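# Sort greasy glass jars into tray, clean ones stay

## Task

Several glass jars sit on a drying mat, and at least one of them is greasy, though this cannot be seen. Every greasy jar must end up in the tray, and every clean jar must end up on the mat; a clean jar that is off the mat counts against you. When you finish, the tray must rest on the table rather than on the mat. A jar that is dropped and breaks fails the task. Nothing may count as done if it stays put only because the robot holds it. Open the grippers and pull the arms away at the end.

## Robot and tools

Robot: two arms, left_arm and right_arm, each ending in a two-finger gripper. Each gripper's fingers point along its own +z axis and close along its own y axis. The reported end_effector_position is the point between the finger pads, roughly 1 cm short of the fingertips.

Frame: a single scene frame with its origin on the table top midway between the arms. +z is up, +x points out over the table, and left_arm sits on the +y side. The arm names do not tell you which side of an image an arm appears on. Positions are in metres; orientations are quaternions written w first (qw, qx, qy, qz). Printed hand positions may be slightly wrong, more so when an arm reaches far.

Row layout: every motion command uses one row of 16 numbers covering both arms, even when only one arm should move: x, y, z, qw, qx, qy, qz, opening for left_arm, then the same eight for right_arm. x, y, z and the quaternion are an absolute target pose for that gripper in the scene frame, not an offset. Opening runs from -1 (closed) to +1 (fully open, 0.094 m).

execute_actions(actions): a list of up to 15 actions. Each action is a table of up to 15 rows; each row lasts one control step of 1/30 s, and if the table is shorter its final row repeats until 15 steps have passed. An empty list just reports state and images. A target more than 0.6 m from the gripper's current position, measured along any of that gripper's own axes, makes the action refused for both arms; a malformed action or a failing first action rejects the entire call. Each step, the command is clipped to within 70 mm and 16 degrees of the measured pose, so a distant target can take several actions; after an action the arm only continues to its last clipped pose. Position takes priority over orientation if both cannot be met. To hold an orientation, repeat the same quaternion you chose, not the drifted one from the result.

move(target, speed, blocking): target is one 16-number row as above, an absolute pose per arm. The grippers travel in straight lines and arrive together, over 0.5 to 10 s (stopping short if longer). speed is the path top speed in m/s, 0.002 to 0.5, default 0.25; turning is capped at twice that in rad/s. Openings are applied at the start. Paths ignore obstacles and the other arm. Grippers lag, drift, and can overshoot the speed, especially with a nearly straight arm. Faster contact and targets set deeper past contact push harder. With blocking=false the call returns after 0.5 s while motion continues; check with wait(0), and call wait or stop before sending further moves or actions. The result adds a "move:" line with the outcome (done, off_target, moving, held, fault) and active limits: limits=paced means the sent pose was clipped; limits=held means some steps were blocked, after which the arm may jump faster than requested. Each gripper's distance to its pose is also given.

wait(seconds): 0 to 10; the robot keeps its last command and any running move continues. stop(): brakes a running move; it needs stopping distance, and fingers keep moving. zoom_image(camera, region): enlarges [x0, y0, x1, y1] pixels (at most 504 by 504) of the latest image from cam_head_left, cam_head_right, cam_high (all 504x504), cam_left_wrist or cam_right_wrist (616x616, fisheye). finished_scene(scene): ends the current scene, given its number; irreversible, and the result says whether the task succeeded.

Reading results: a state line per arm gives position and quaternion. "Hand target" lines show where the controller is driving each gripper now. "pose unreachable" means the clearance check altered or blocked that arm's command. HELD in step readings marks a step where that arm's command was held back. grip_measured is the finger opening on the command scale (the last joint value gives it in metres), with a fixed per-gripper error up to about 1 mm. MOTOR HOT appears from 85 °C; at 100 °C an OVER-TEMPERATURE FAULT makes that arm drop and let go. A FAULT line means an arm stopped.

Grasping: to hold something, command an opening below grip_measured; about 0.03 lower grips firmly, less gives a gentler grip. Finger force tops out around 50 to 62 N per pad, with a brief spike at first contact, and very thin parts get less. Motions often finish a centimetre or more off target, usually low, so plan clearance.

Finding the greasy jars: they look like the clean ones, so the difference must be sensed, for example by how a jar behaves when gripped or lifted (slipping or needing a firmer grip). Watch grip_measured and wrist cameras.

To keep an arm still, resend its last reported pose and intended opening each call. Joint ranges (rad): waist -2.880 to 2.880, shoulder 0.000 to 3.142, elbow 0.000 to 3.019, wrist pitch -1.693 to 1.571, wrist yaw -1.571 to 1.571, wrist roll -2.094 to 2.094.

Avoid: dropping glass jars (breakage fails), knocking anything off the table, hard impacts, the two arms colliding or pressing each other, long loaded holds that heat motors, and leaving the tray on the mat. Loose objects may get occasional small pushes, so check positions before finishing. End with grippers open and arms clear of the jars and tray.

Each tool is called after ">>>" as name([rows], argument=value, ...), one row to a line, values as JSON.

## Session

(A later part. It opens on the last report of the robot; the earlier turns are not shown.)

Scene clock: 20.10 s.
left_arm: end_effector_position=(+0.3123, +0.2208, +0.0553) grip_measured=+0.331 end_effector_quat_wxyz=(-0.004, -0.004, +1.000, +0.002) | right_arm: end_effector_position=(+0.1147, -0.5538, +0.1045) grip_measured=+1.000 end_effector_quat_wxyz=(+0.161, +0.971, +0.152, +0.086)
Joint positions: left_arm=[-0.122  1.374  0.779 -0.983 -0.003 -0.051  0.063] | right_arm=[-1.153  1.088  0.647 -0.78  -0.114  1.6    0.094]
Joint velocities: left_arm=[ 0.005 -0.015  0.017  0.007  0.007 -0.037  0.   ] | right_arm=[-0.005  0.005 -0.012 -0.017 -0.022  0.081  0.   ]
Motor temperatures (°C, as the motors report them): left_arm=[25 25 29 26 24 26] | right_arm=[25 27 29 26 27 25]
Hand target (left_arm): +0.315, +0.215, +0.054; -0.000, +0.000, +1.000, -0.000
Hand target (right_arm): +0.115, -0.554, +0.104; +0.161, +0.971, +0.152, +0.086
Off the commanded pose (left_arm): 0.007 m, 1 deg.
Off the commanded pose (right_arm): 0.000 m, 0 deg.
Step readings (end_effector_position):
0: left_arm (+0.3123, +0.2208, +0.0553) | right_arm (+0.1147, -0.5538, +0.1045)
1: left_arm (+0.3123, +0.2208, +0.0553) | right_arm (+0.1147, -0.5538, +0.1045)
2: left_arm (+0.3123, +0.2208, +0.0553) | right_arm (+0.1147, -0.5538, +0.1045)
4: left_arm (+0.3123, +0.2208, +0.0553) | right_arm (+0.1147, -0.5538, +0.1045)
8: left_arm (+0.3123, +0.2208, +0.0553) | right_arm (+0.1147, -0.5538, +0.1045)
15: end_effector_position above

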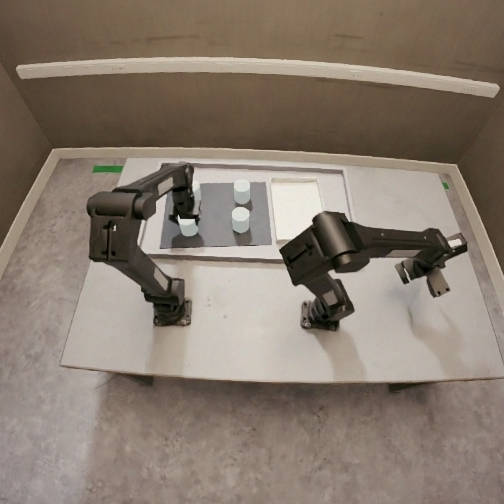

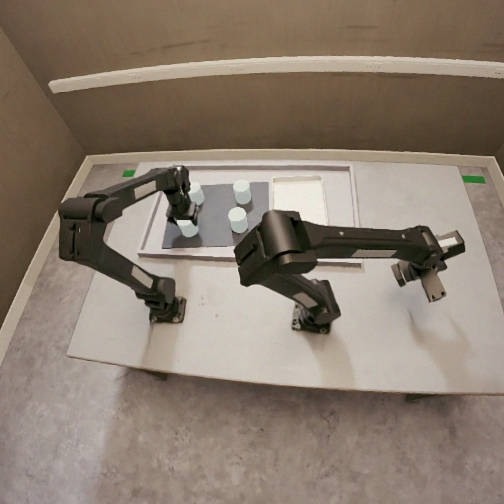

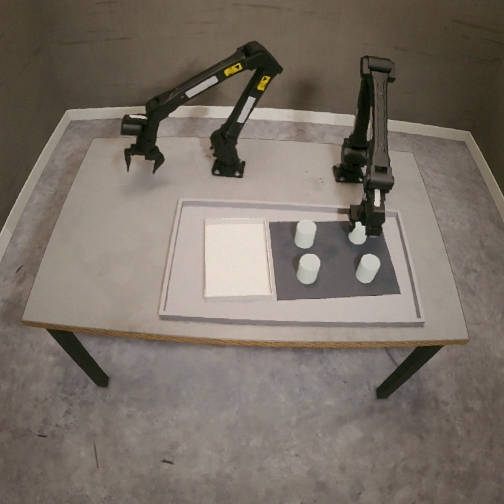

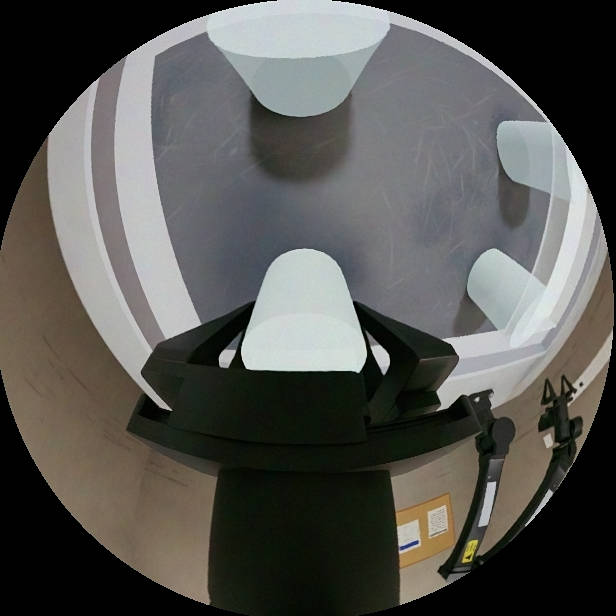

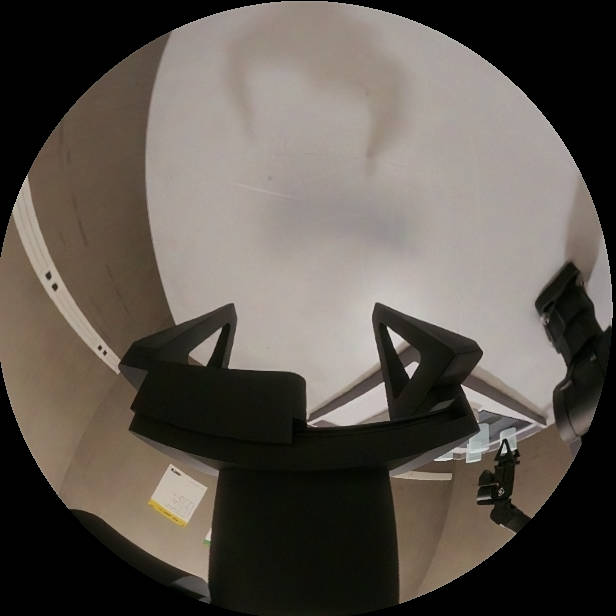

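>>> execute_actions([
  [[0.315,0.215,0.054,0,0,1,0,0.332,0.1147,-0.5538,0.1045,0.161,0.971,0.152,0.086,1]],
])

>>> zoom_image(camera="cam_left_wrist", region=[230, 230, 380, 380])

>>> execute_actions([
  [[0.315,0.215,0.054,0,0,1,0,0.336,0.1147,-0.5538,0.1045,0.161,0.971,0.152,0.086,1]],
])

>>> zoom_image(camera="cam_left_wrist", region=[230, 230, 380, 380])

Scene clock: 20.77 s.
left_arm: end_effector_position=(+0.3123, +0.2208, +0.0553) grip_measured=+0.334 end_effector_quat_wxyz=(-0.004, -0.004, +1.000, +0.002) | right_arm: end_effector_position=(+0.1147, -0.5538, +0.1045) grip_measured=+1.000 end_effector_quat_wxyz=(+0.161, +0.971, +0.152, +0.086)
Joint positions: left_arm=[-0.122  1.374  0.779 -0.983 -0.003 -0.051  0.063] | right_arm=[-1.153  1.088  0.647 -0.78  -0.114  1.6    0.094]
Joint velocities: left_arm=[-0.024 -0.005  0.017 -0.012 -0.022 -0.037  0.001] | right_arm=[ 0.005 -0.005 -0.002 -0.012  0.037 -0.007  0.   ]
Motor temperatures (°C, as the motors report them): left_arm=[25 25 29 26 24 26] | right_arm=[25 27 29 26 27 25]
Hand target (left_arm): +0.315, +0.215, +0.054; -0.000, +0.000, +1.000, -0.000
Hand target (right_arm): +0.115, -0.554, +0.104; +0.161, +0.971, +0.152, +0.086
Off the commanded pose (left_arm): 0.007 m, 1 deg.
Off the commanded pose (right_arm): 0.000 m, 0 deg.
Step readings (end_effector_position):
0: left_arm (+0.3123, +0.2208, +0.0553) | right_arm (+0.1147, -0.5538, +0.1045)
1: left_arm (+0.3123, +0.2208, +0.0553) | right_arm (+0.1147, -0.5538, +0.1045)
2: left_arm (+0.3123, +0.2208, +0.0553) | right_arm (+0.1147, -0.5538, +0.1045)
4: left_arm (+0.3123, +0.2208, +0.0553) | right_arm (+0.1147, -0.5538, +0.1045)
8: left_arm (+0.3123, +0.2208, +0.0553) | right_arm (+0.1147, -0.5538, +0.1045)
15: end_effector_position above

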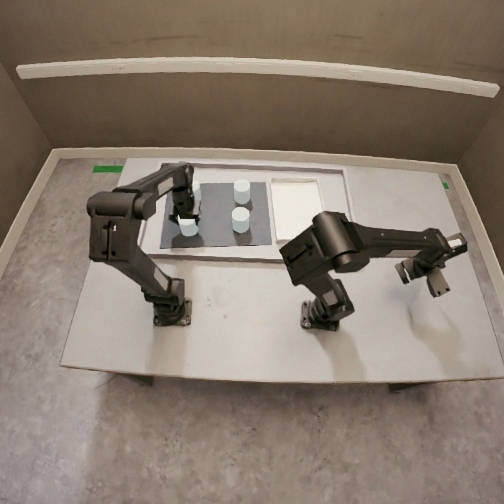

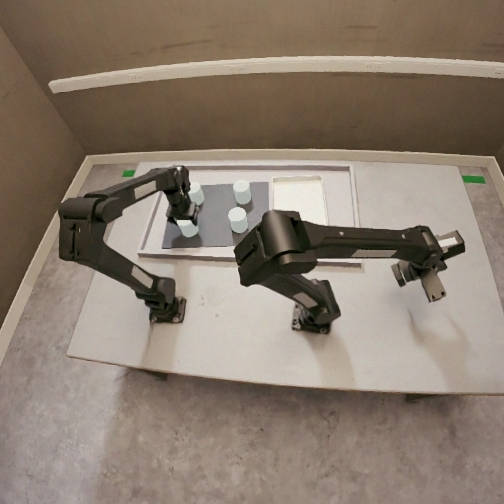

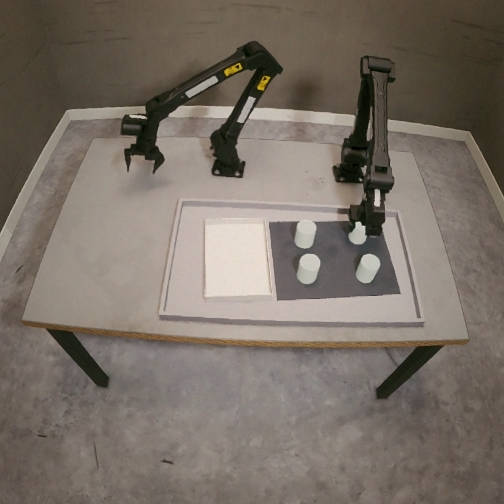

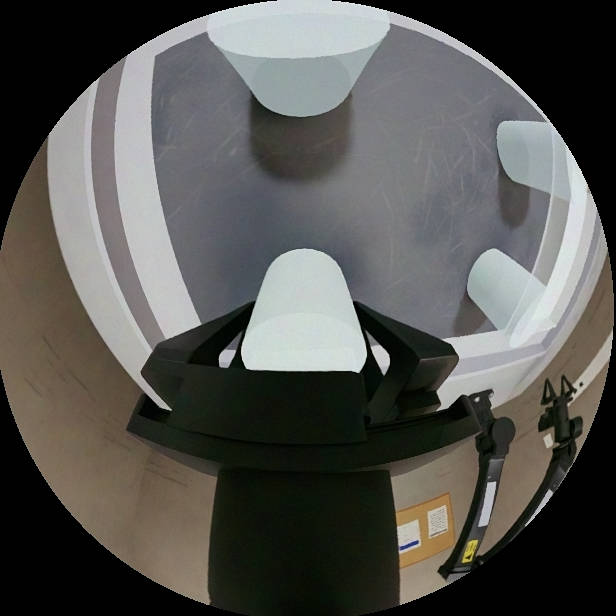

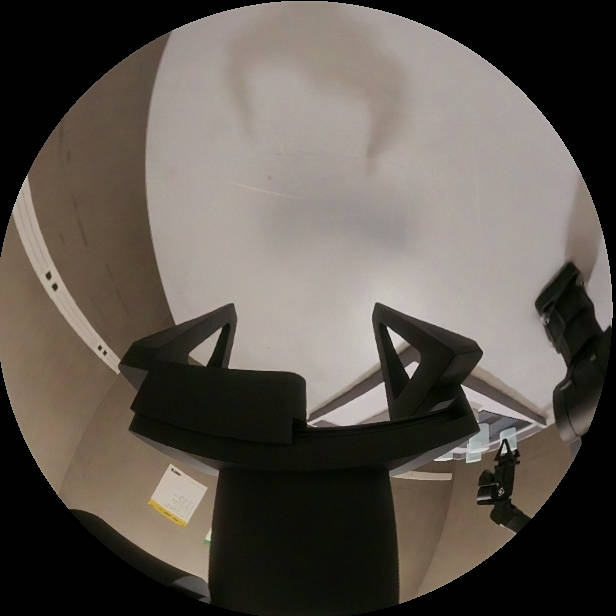

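Region (230, 230, 380, 380) of cam_left_wrist's 616x616 image, scaled by 3.360, with more detail than that image has.

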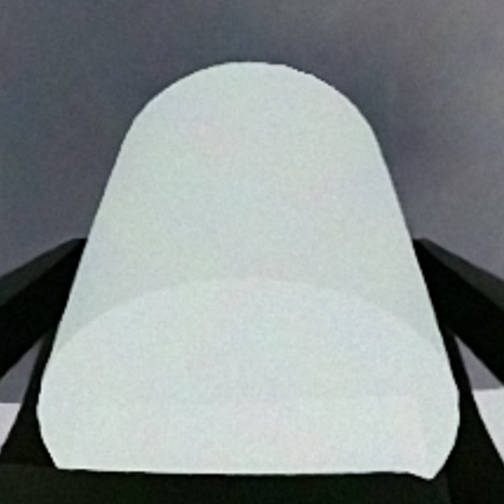

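Scene clock: 21.27 s.
left_arm: end_effector_position=(+0.3123, +0.2208, +0.0553) grip_measured=+0.337 end_effector_quat_wxyz=(-0.004, -0.004, +1.000, +0.002) | right_arm: end_effector_position=(+0.1147, -0.5538, +0.1045) grip_measured=+1.000 end_effector_quat_wxyz=(+0.161, +0.971, +0.152, +0.086)
Joint positions: left_arm=[-0.122  1.374  0.779 -0.983 -0.003 -0.051  0.063] | right_arm=[-1.153  1.088  0.647 -0.78  -0.114  1.6    0.094]
Joint velocities: left_arm=[ 0.005 -0.005  0.007  0.007 -0.051 -0.007  0.001] | right_arm=[ 0.005  0.005 -0.002  0.002  0.066  0.022  0.   ]
Motor temperatures (°C, as the motors report them): left_arm=[25 25 29 26 24 26] | right_arm=[25 27 29 26 27 25]
Hand target (left_arm): +0.315, +0.215, +0.054; -0.000, +0.000, +1.000, -0.000
Hand target (right_arm): +0.115, -0.554, +0.104; +0.161, +0.971, +0.152, +0.086
Off the commanded pose (left_arm): 0.007 m, 1 deg.
Off the commanded pose (right_arm): 0.000 m, 0 deg.
Step readings (end_effector_position):
0: left_arm (+0.3123, +0.2208, +0.0553) | right_arm (+0.1147, -0.5538, +0.1045)
1: left_arm (+0.3123, +0.2208, +0.0553) | right_arm (+0.1147, -0.5538, +0.1045)
2: left_arm (+0.3123, +0.2208, +0.0553) | right_arm (+0.1147, -0.5538, +0.1045)
4: left_arm (+0.3123, +0.2208, +0.0553) | right_arm (+0.1147, -0.5538, +0.1045)
8: left_arm (+0.3123, +0.2208, +0.0553) | right_arm (+0.1147, -0.5538, +0.1045)
15: end_effector_position above

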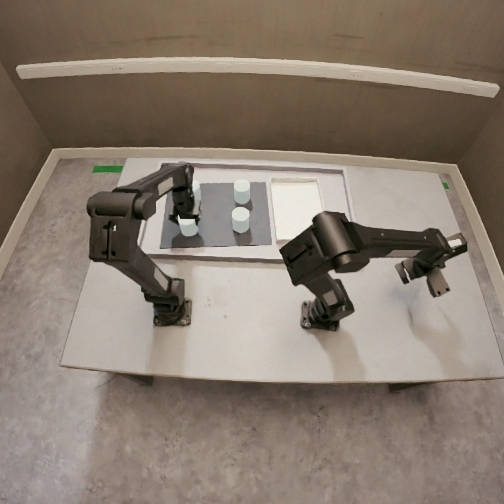

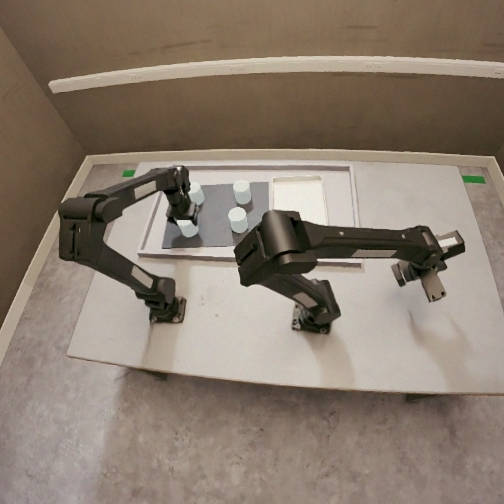

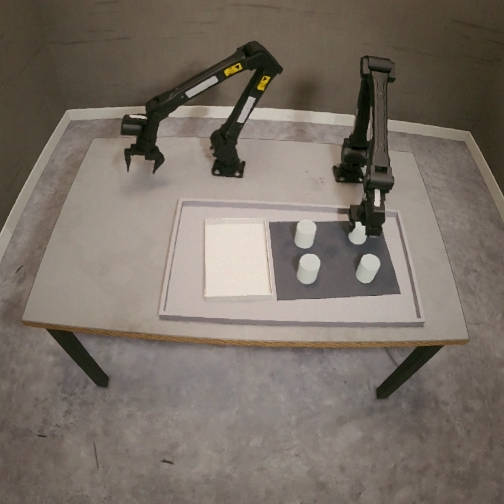

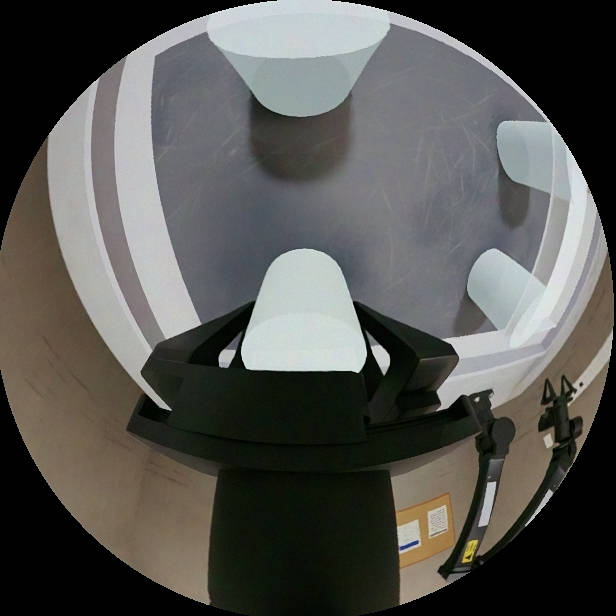

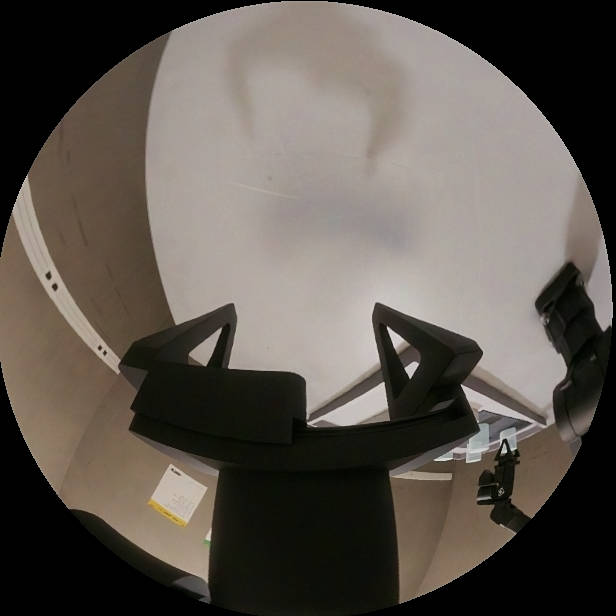

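Region (230, 230, 380, 380) of cam_left_wrist's 616x616 image, scaled by 3.360, with more detail than that image has.

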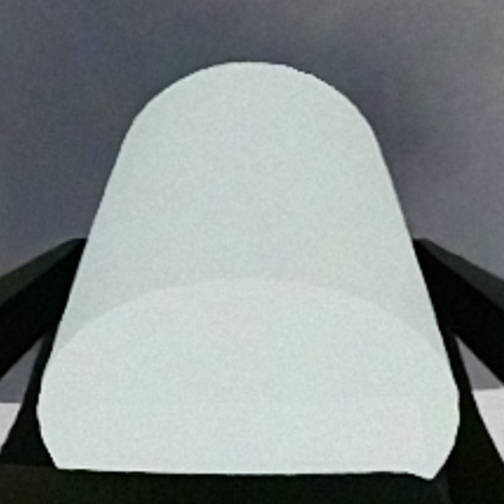

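>>> execute_actions([
  [[0.315,0.215,0.054,0,0,1,0,0.34,0.1147,-0.5538,0.1045,0.161,0.971,0.152,0.086,1],[0.315,0.215,0.054,0,0,1,0,0.343,0.1147,-0.5538,0.1045,0.161,0.971,0.152,0.086,1],[0.315,0.215,0.054,0,0,1,0,0.346,0.1147,-0.5538,0.1045,0.161,0.971,0.152,0.086,1],[0.315,0.215,0.054,0,0,1,0,0.35,0.1147,-0.5538,0.1045,0.161,0.971,0.152,0.086,1],[0.315,0.215,0.054,0,0,1,0,0.36,0.1147,-0.5538,0.1045,0.161,0.971,0.152,0.086,1]],
])

>>> zoom_image(camera="cam_left_wrist", region=[230, 230, 380, 380])

Scene clock: 22.40 s.
left_arm: end_effector_position=(+0.3124, +0.2206, +0.0553) grip_measured=+0.358 end_effector_quat_wxyz=(-0.003, -0.004, +1.000, +0.001) | right_arm: end_effector_position=(+0.1147, -0.5538, +0.1045) grip_measured=+1.000 end_effector_quat_wxyz=(+0.161, +0.971, +0.152, +0.086)
Joint positions: left_arm=[-0.122  1.374  0.779 -0.983 -0.002 -0.051  0.064] | right_arm=[-1.153  1.088  0.647 -0.78  -0.114  1.6    0.094]
Joint velocities: left_arm=[ 0.005 -0.015  0.002 -0.007  0.007  0.022 -0.001] | right_arm=[ 0.015 -0.005 -0.012 -0.007  0.022  0.007  0.   ]
Motor temperatures (°C, as the motors report them): left_arm=[25 25 29 26 24 26] | right_arm=[25 27 29 26 27 25]
Hand target (left_arm): +0.315, +0.215, +0.054; +0.000, -0.000, +1.000, -0.000
Hand target (right_arm): +0.115, -0.554, +0.104; +0.161, +0.971, +0.152, +0.086
Off the commanded pose (left_arm): 0.006 m, 1 deg.
Off the commanded pose (right_arm): 0.000 m, 0 deg.
Step readings (end_effector_position):
0: left_arm (+0.3123, +0.2208, +0.0553) | right_arm (+0.1147, -0.5538, +0.1045)
1: left_arm (+0.3123, +0.2208, +0.0553) | right_arm (+0.1147, -0.5538, +0.1045)
2: left_arm (+0.3123, +0.2208, +0.0553) | right_arm (+0.1147, -0.5538, +0.1045)
4: left_arm (+0.3123, +0.2208, +0.0553) | right_arm (+0.1147, -0.5538, +0.1045)
8: left_arm (+0.3124, +0.2206, +0.0553) | right_arm (+0.1147, -0.5538, +0.1045)
15: end_effector_position above

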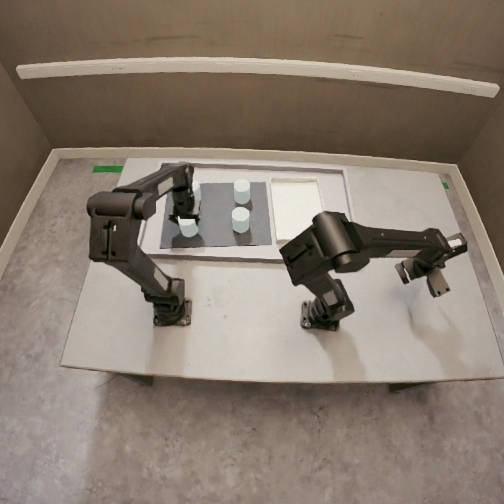

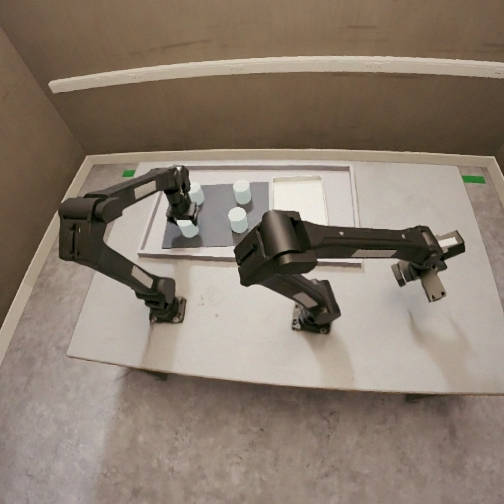

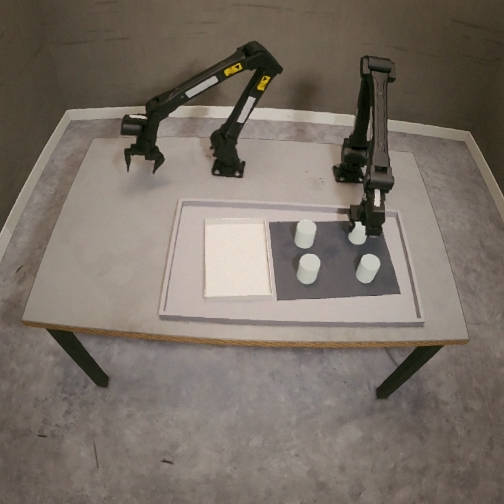

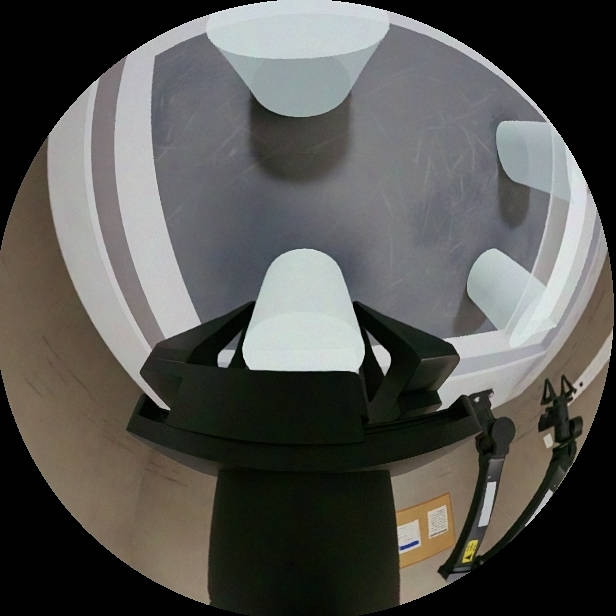

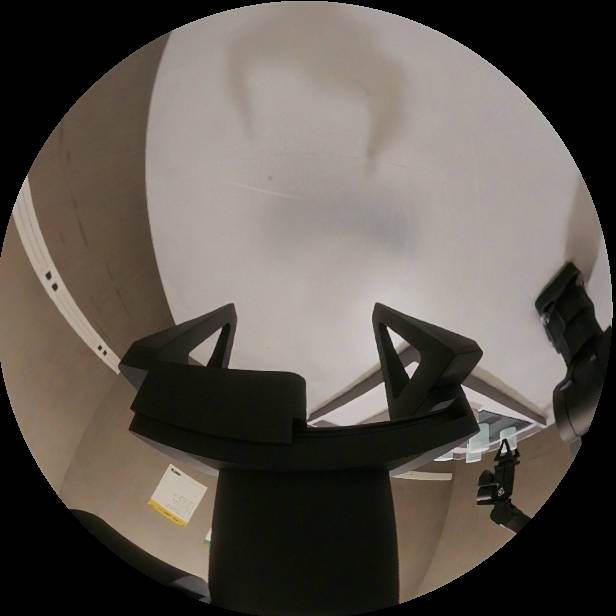

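Region (230, 230, 380, 380) of cam_left_wrist's 616x616 image, scaled by 3.360, with more detail than that image has.

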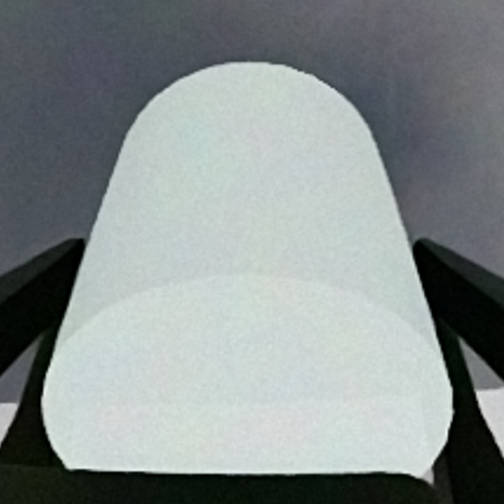

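>>> move(target=[0.40,0.218,0.10,0,0,1,0,1,0.1147,-0.5538,0.1045,0.161,0.971,0.152,0.086,1], speed=0.12)

>>> move(target=[0.47,0.218,0.10,0,0,1,0,1,0.1147,-0.5538,0.1045,0.161,0.971,0.152,0.086,1], speed=0.1)

Scene clock: 24.70 s.
left_arm: end_effector_position=(+0.3836, +0.2175, +0.0923) grip_measured=+1.000 end_effector_quat_wxyz=(-0.009, -0.003, +1.000, +0.002) | right_arm: end_effector_position=(+0.1147, -0.5538, +0.1045) grip_measured=+1.000 end_effector_quat_wxyz=(+0.161, +0.971, +0.152, +0.086)
Joint positions: left_arm=[-0.122  1.506  1.031 -1.114 -0.002 -0.049  0.094] | right_arm=[-1.153  1.088  0.647 -0.78  -0.114  1.6    0.094]
Joint velocities: left_arm=[-0.005  0.005 -0.002 -0.027 -0.051 -0.051  0.   ] | right_arm=[ 0.005 -0.005 -0.002  0.002 -0.037 -0.022  0.   ]
Motor temperatures (°C, as the motors report them): left_arm=[25 25 29 26 24 26] | right_arm=[25 27 29 26 27 25]
Hand target (left_arm): +0.398, +0.218, +0.101; +0.000, -0.000, +1.000, +0.000
Hand target (right_arm): +0.115, -0.554, +0.104; +0.161, +0.971, +0.152, +0.086
Off the commanded pose (left_arm): 0.018 m, 1 deg.
Off the commanded pose (right_arm): 0.000 m, 0 deg.
move: off_target (left_arm)

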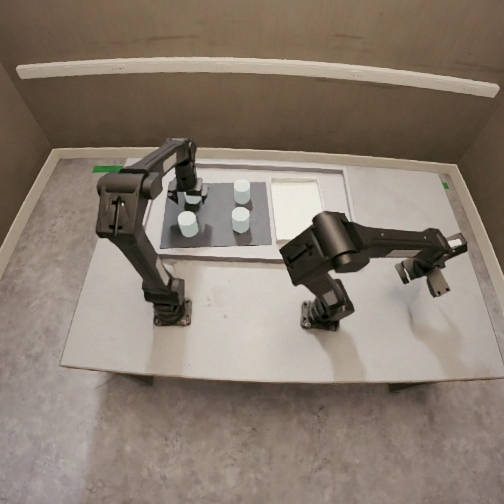

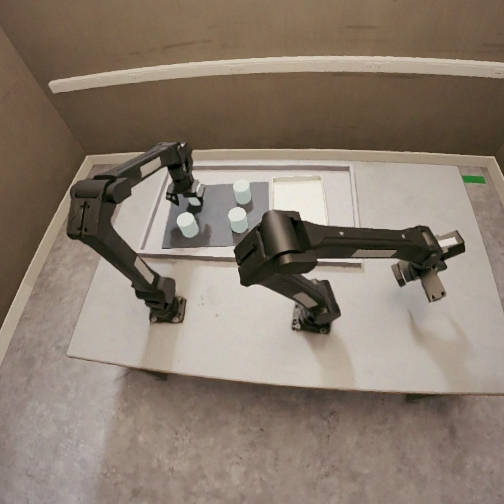

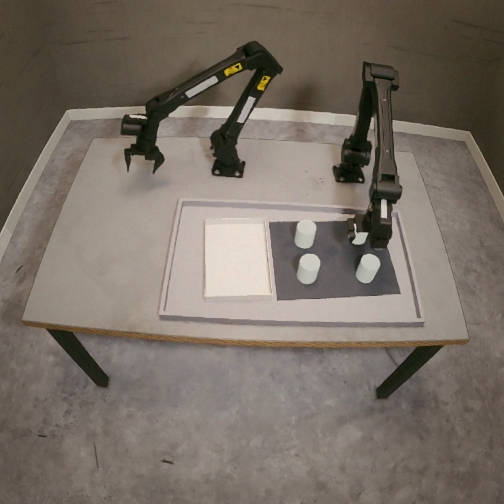

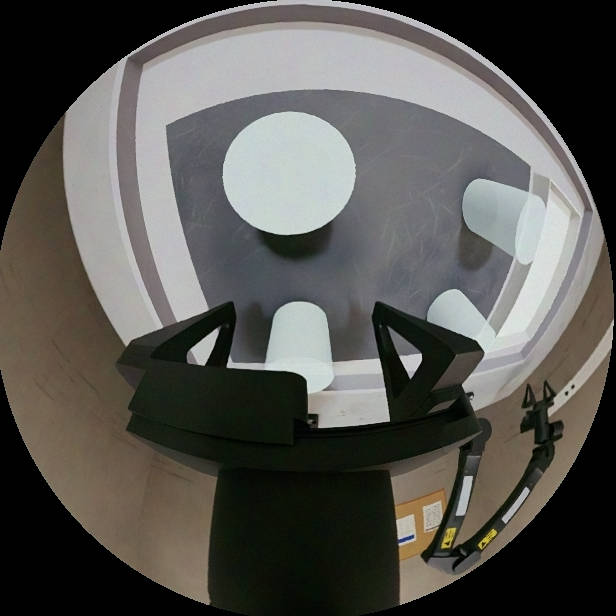

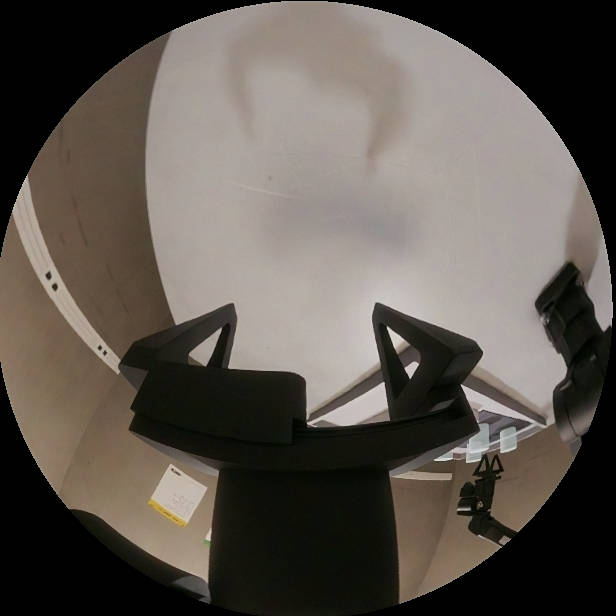

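Scene clock: 25.90 s.
left_arm: end_effector_position=(+0.4536, +0.2145, +0.0915) grip_measured=+1.000 end_effector_quat_wxyz=(-0.011, +0.000, +1.000, +0.002) | right_arm: end_effector_position=(+0.1147, -0.5538, +0.1045) grip_measured=+1.000 end_effector_quat_wxyz=(+0.161, +0.971, +0.152, +0.086)
Joint positions: left_arm=[-0.122  1.678  1.239 -1.153 -0.002 -0.042  0.094] | right_arm=[-1.153  1.088  0.647 -0.78  -0.114  1.6    0.094]
Joint velocities: left_arm=[-0.005  0.005  0.002 -0.007  0.022 -0.022  0.   ] | right_arm=[-0.024 -0.015 -0.012 -0.032  0.037 -0.007  0.   ]
Motor temperatures (°C, as the motors report them): left_arm=[25 25 29 26 24 26] | right_arm=[25 27 29 26 27 25]
Hand target (left_arm): +0.469, +0.218, +0.101; +0.001, +0.000, +1.000, +0.000
Hand target (right_arm): +0.115, -0.554, +0.104; +0.161, +0.971, +0.152, +0.086
Off the commanded pose (left_arm): 0.019 m, 1 deg.
Off the commanded pose (right_arm): 0.000 m, 0 deg.
move: off_target (left_arm)

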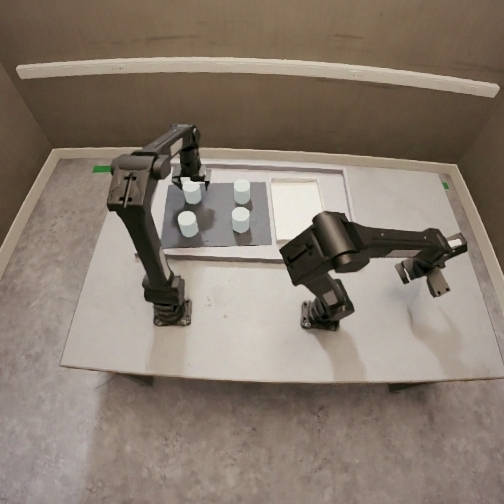

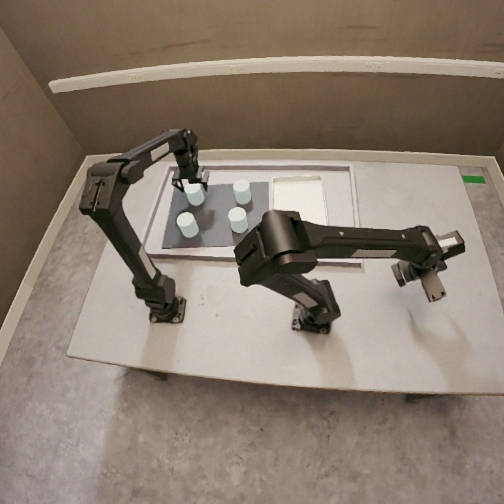

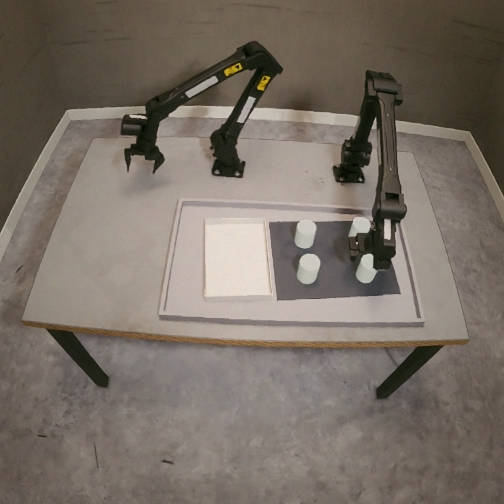

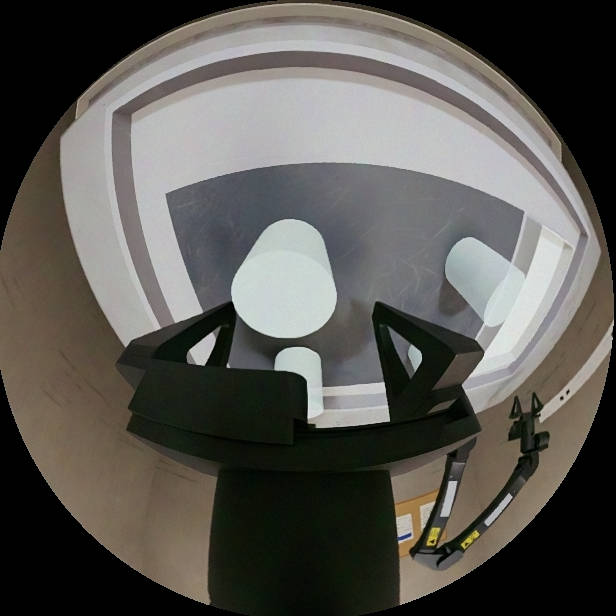

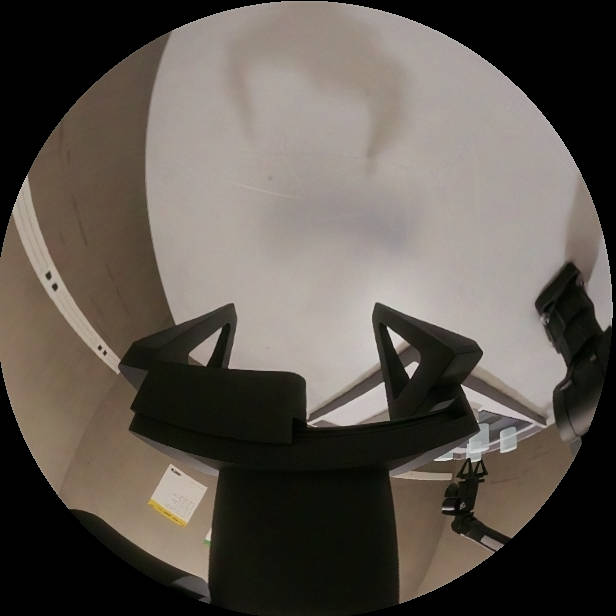

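>>> move(target=[0.478,0.233,0.105,0,0,1,0,1,0.1147,-0.5538,0.1045,0.161,0.971,0.152,0.086,1], speed=0.05)

>>> move(target=[0.468,0.233,0.05,0,0,1,0,1,0.1147,-0.5538,0.1045,0.161,0.971,0.152,0.086,1], speed=0.06)

Scene clock: 27.07 s.
left_arm: end_effector_position=(+0.4612, +0.2271, +0.0969) grip_measured=+1.000 end_effector_quat_wxyz=(-0.010, +0.002, +1.000, +0.001) | right_arm: end_effector_position=(+0.1147, -0.5538, +0.1045) grip_measured=+1.000 end_effector_quat_wxyz=(+0.161, +0.971, +0.152, +0.086)
Joint positions: left_arm=[-0.095  1.688  1.268 -1.17  -0.002 -0.012  0.094] | right_arm=[-1.153  1.088  0.647 -0.78  -0.114  1.6    0.094]
Joint velocities: left_arm=[-0.005  0.005 -0.007 -0.007  0.037 -0.022  0.   ] | right_arm=[-0.005 -0.005 -0.002 -0.012 -0.022  0.037  0.   ]
Motor temperatures (°C, as the motors report them): left_arm=[25 25 29 26 24 26] | right_arm=[25 27 29 26 27 25]
Hand target (left_arm): +0.477, +0.233, +0.105; +0.000, -0.000, +1.000, +0.001
Hand target (right_arm): +0.115, -0.554, +0.104; +0.161, +0.971, +0.152, +0.086
Off the commanded pose (left_arm): 0.020 m, 1 deg.
Off the commanded pose (right_arm): 0.000 m, 0 deg.
move: off_target (left_arm)

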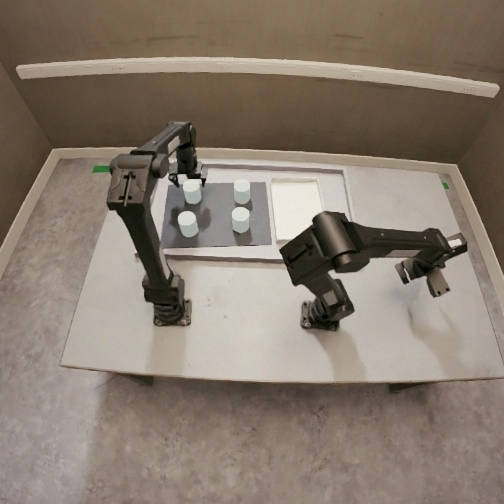

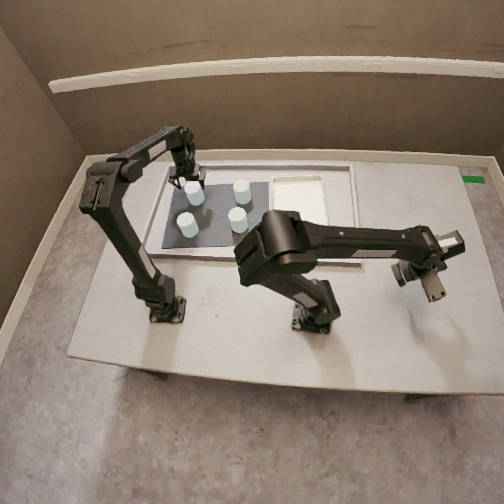

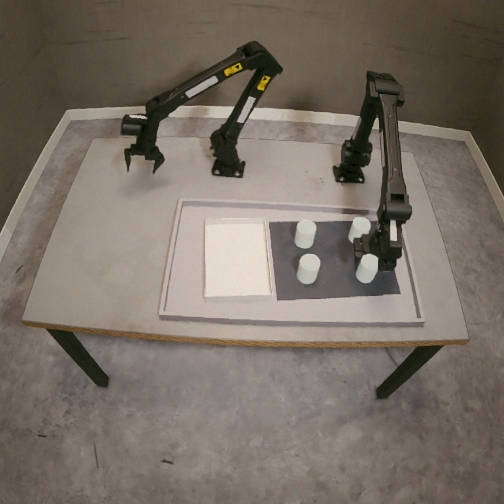

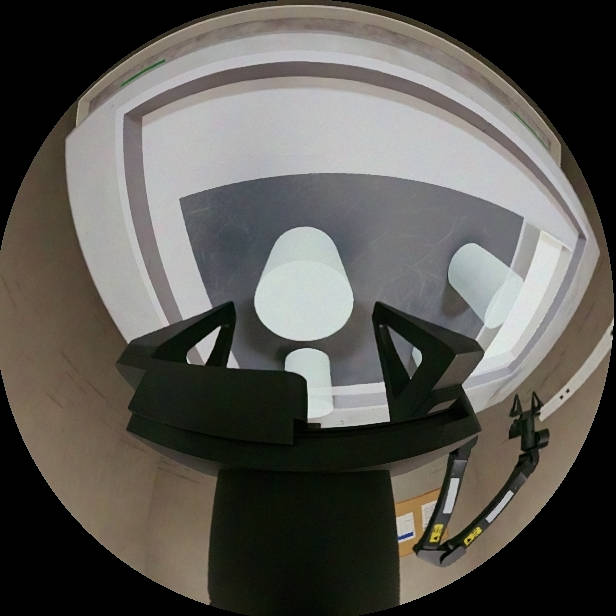

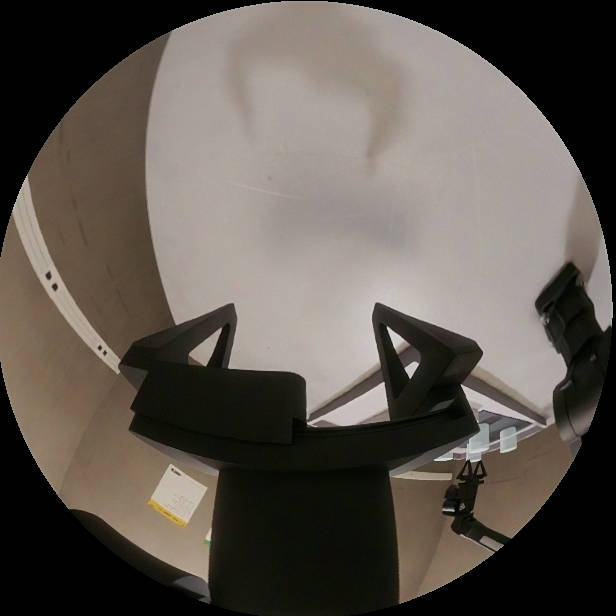

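Scene clock: 28.20 s.
left_arm: end_effector_position=(+0.4666, +0.2270, +0.0554) grip_measured=+1.000 end_effector_quat_wxyz=(+0.000, +0.003, +1.000, +0.001) | right_arm: end_effector_position=(+0.1147, -0.5538, +0.1045) grip_measured=+1.000 end_effector_quat_wxyz=(+0.161, +0.971, +0.152, +0.086)
Joint positions: left_arm=[-0.095  1.739  1.215 -1.046 -0.002 -0.011  0.094] | right_arm=[-1.153  1.088  0.647 -0.78  -0.114  1.6    0.094]
Joint velocities: left_arm=[-0.015 -0.015  0.002  0.007  0.066  0.037  0.   ] | right_arm=[-0.015  0.005 -0.002  0.002 -0.066 -0.007  0.   ]
Motor temperatures (°C, as the motors report them): left_arm=[25 25 29 26 24 26] | right_arm=[25 27 29 26 27 25]
Hand target (left_arm): +0.469, +0.233, +0.050; -0.000, -0.000, +1.000, +0.000
Hand target (right_arm): +0.115, -0.554, +0.104; +0.161, +0.971, +0.152, +0.086
Off the commanded pose (left_arm): 0.008 m, 0 deg.
Off the commanded pose (right_arm): 0.000 m, 0 deg.
move: done

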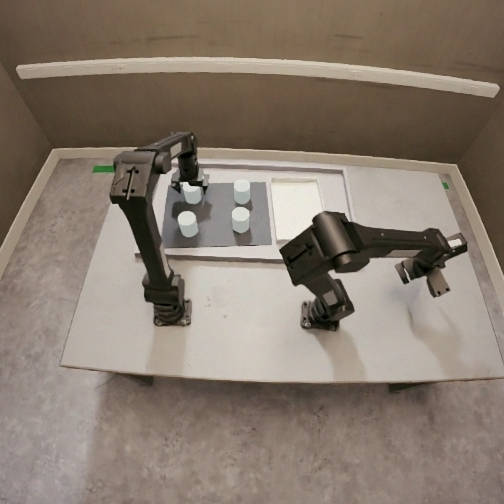

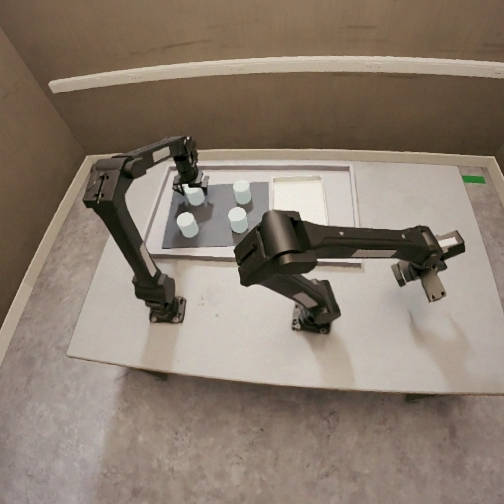

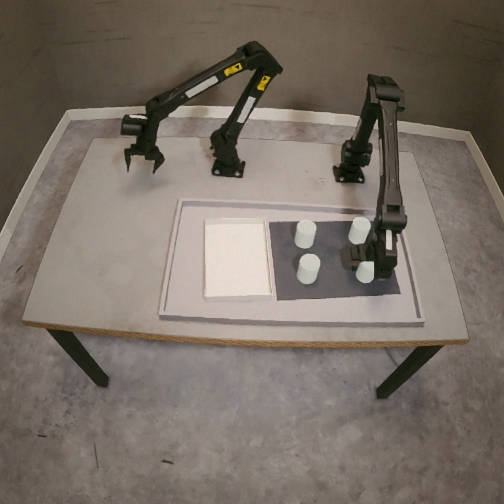

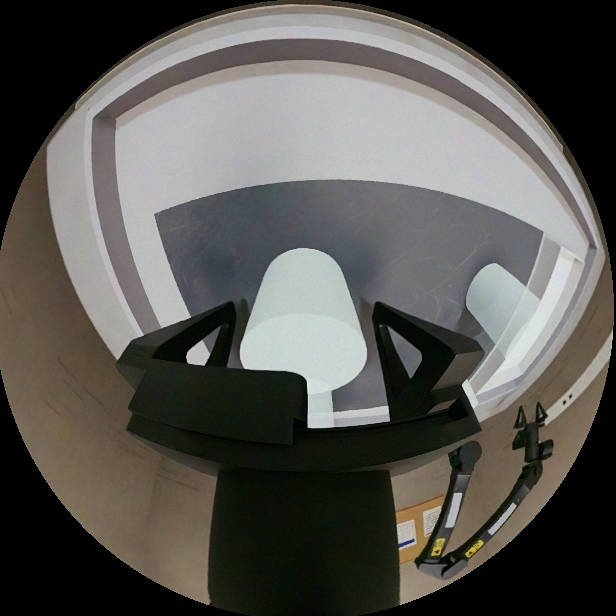

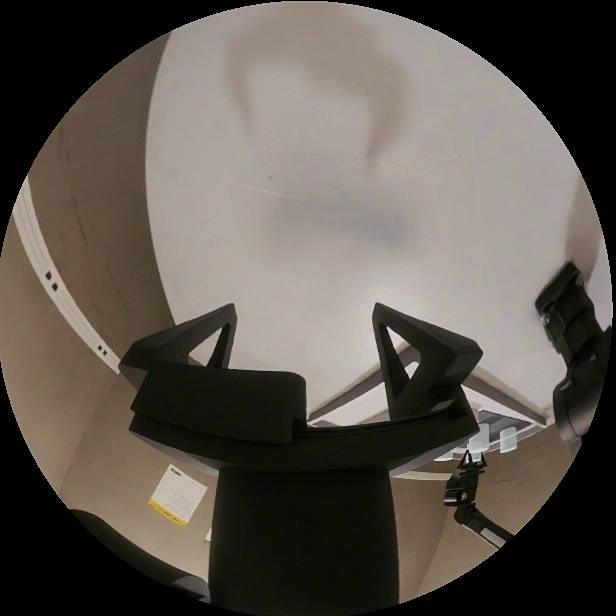

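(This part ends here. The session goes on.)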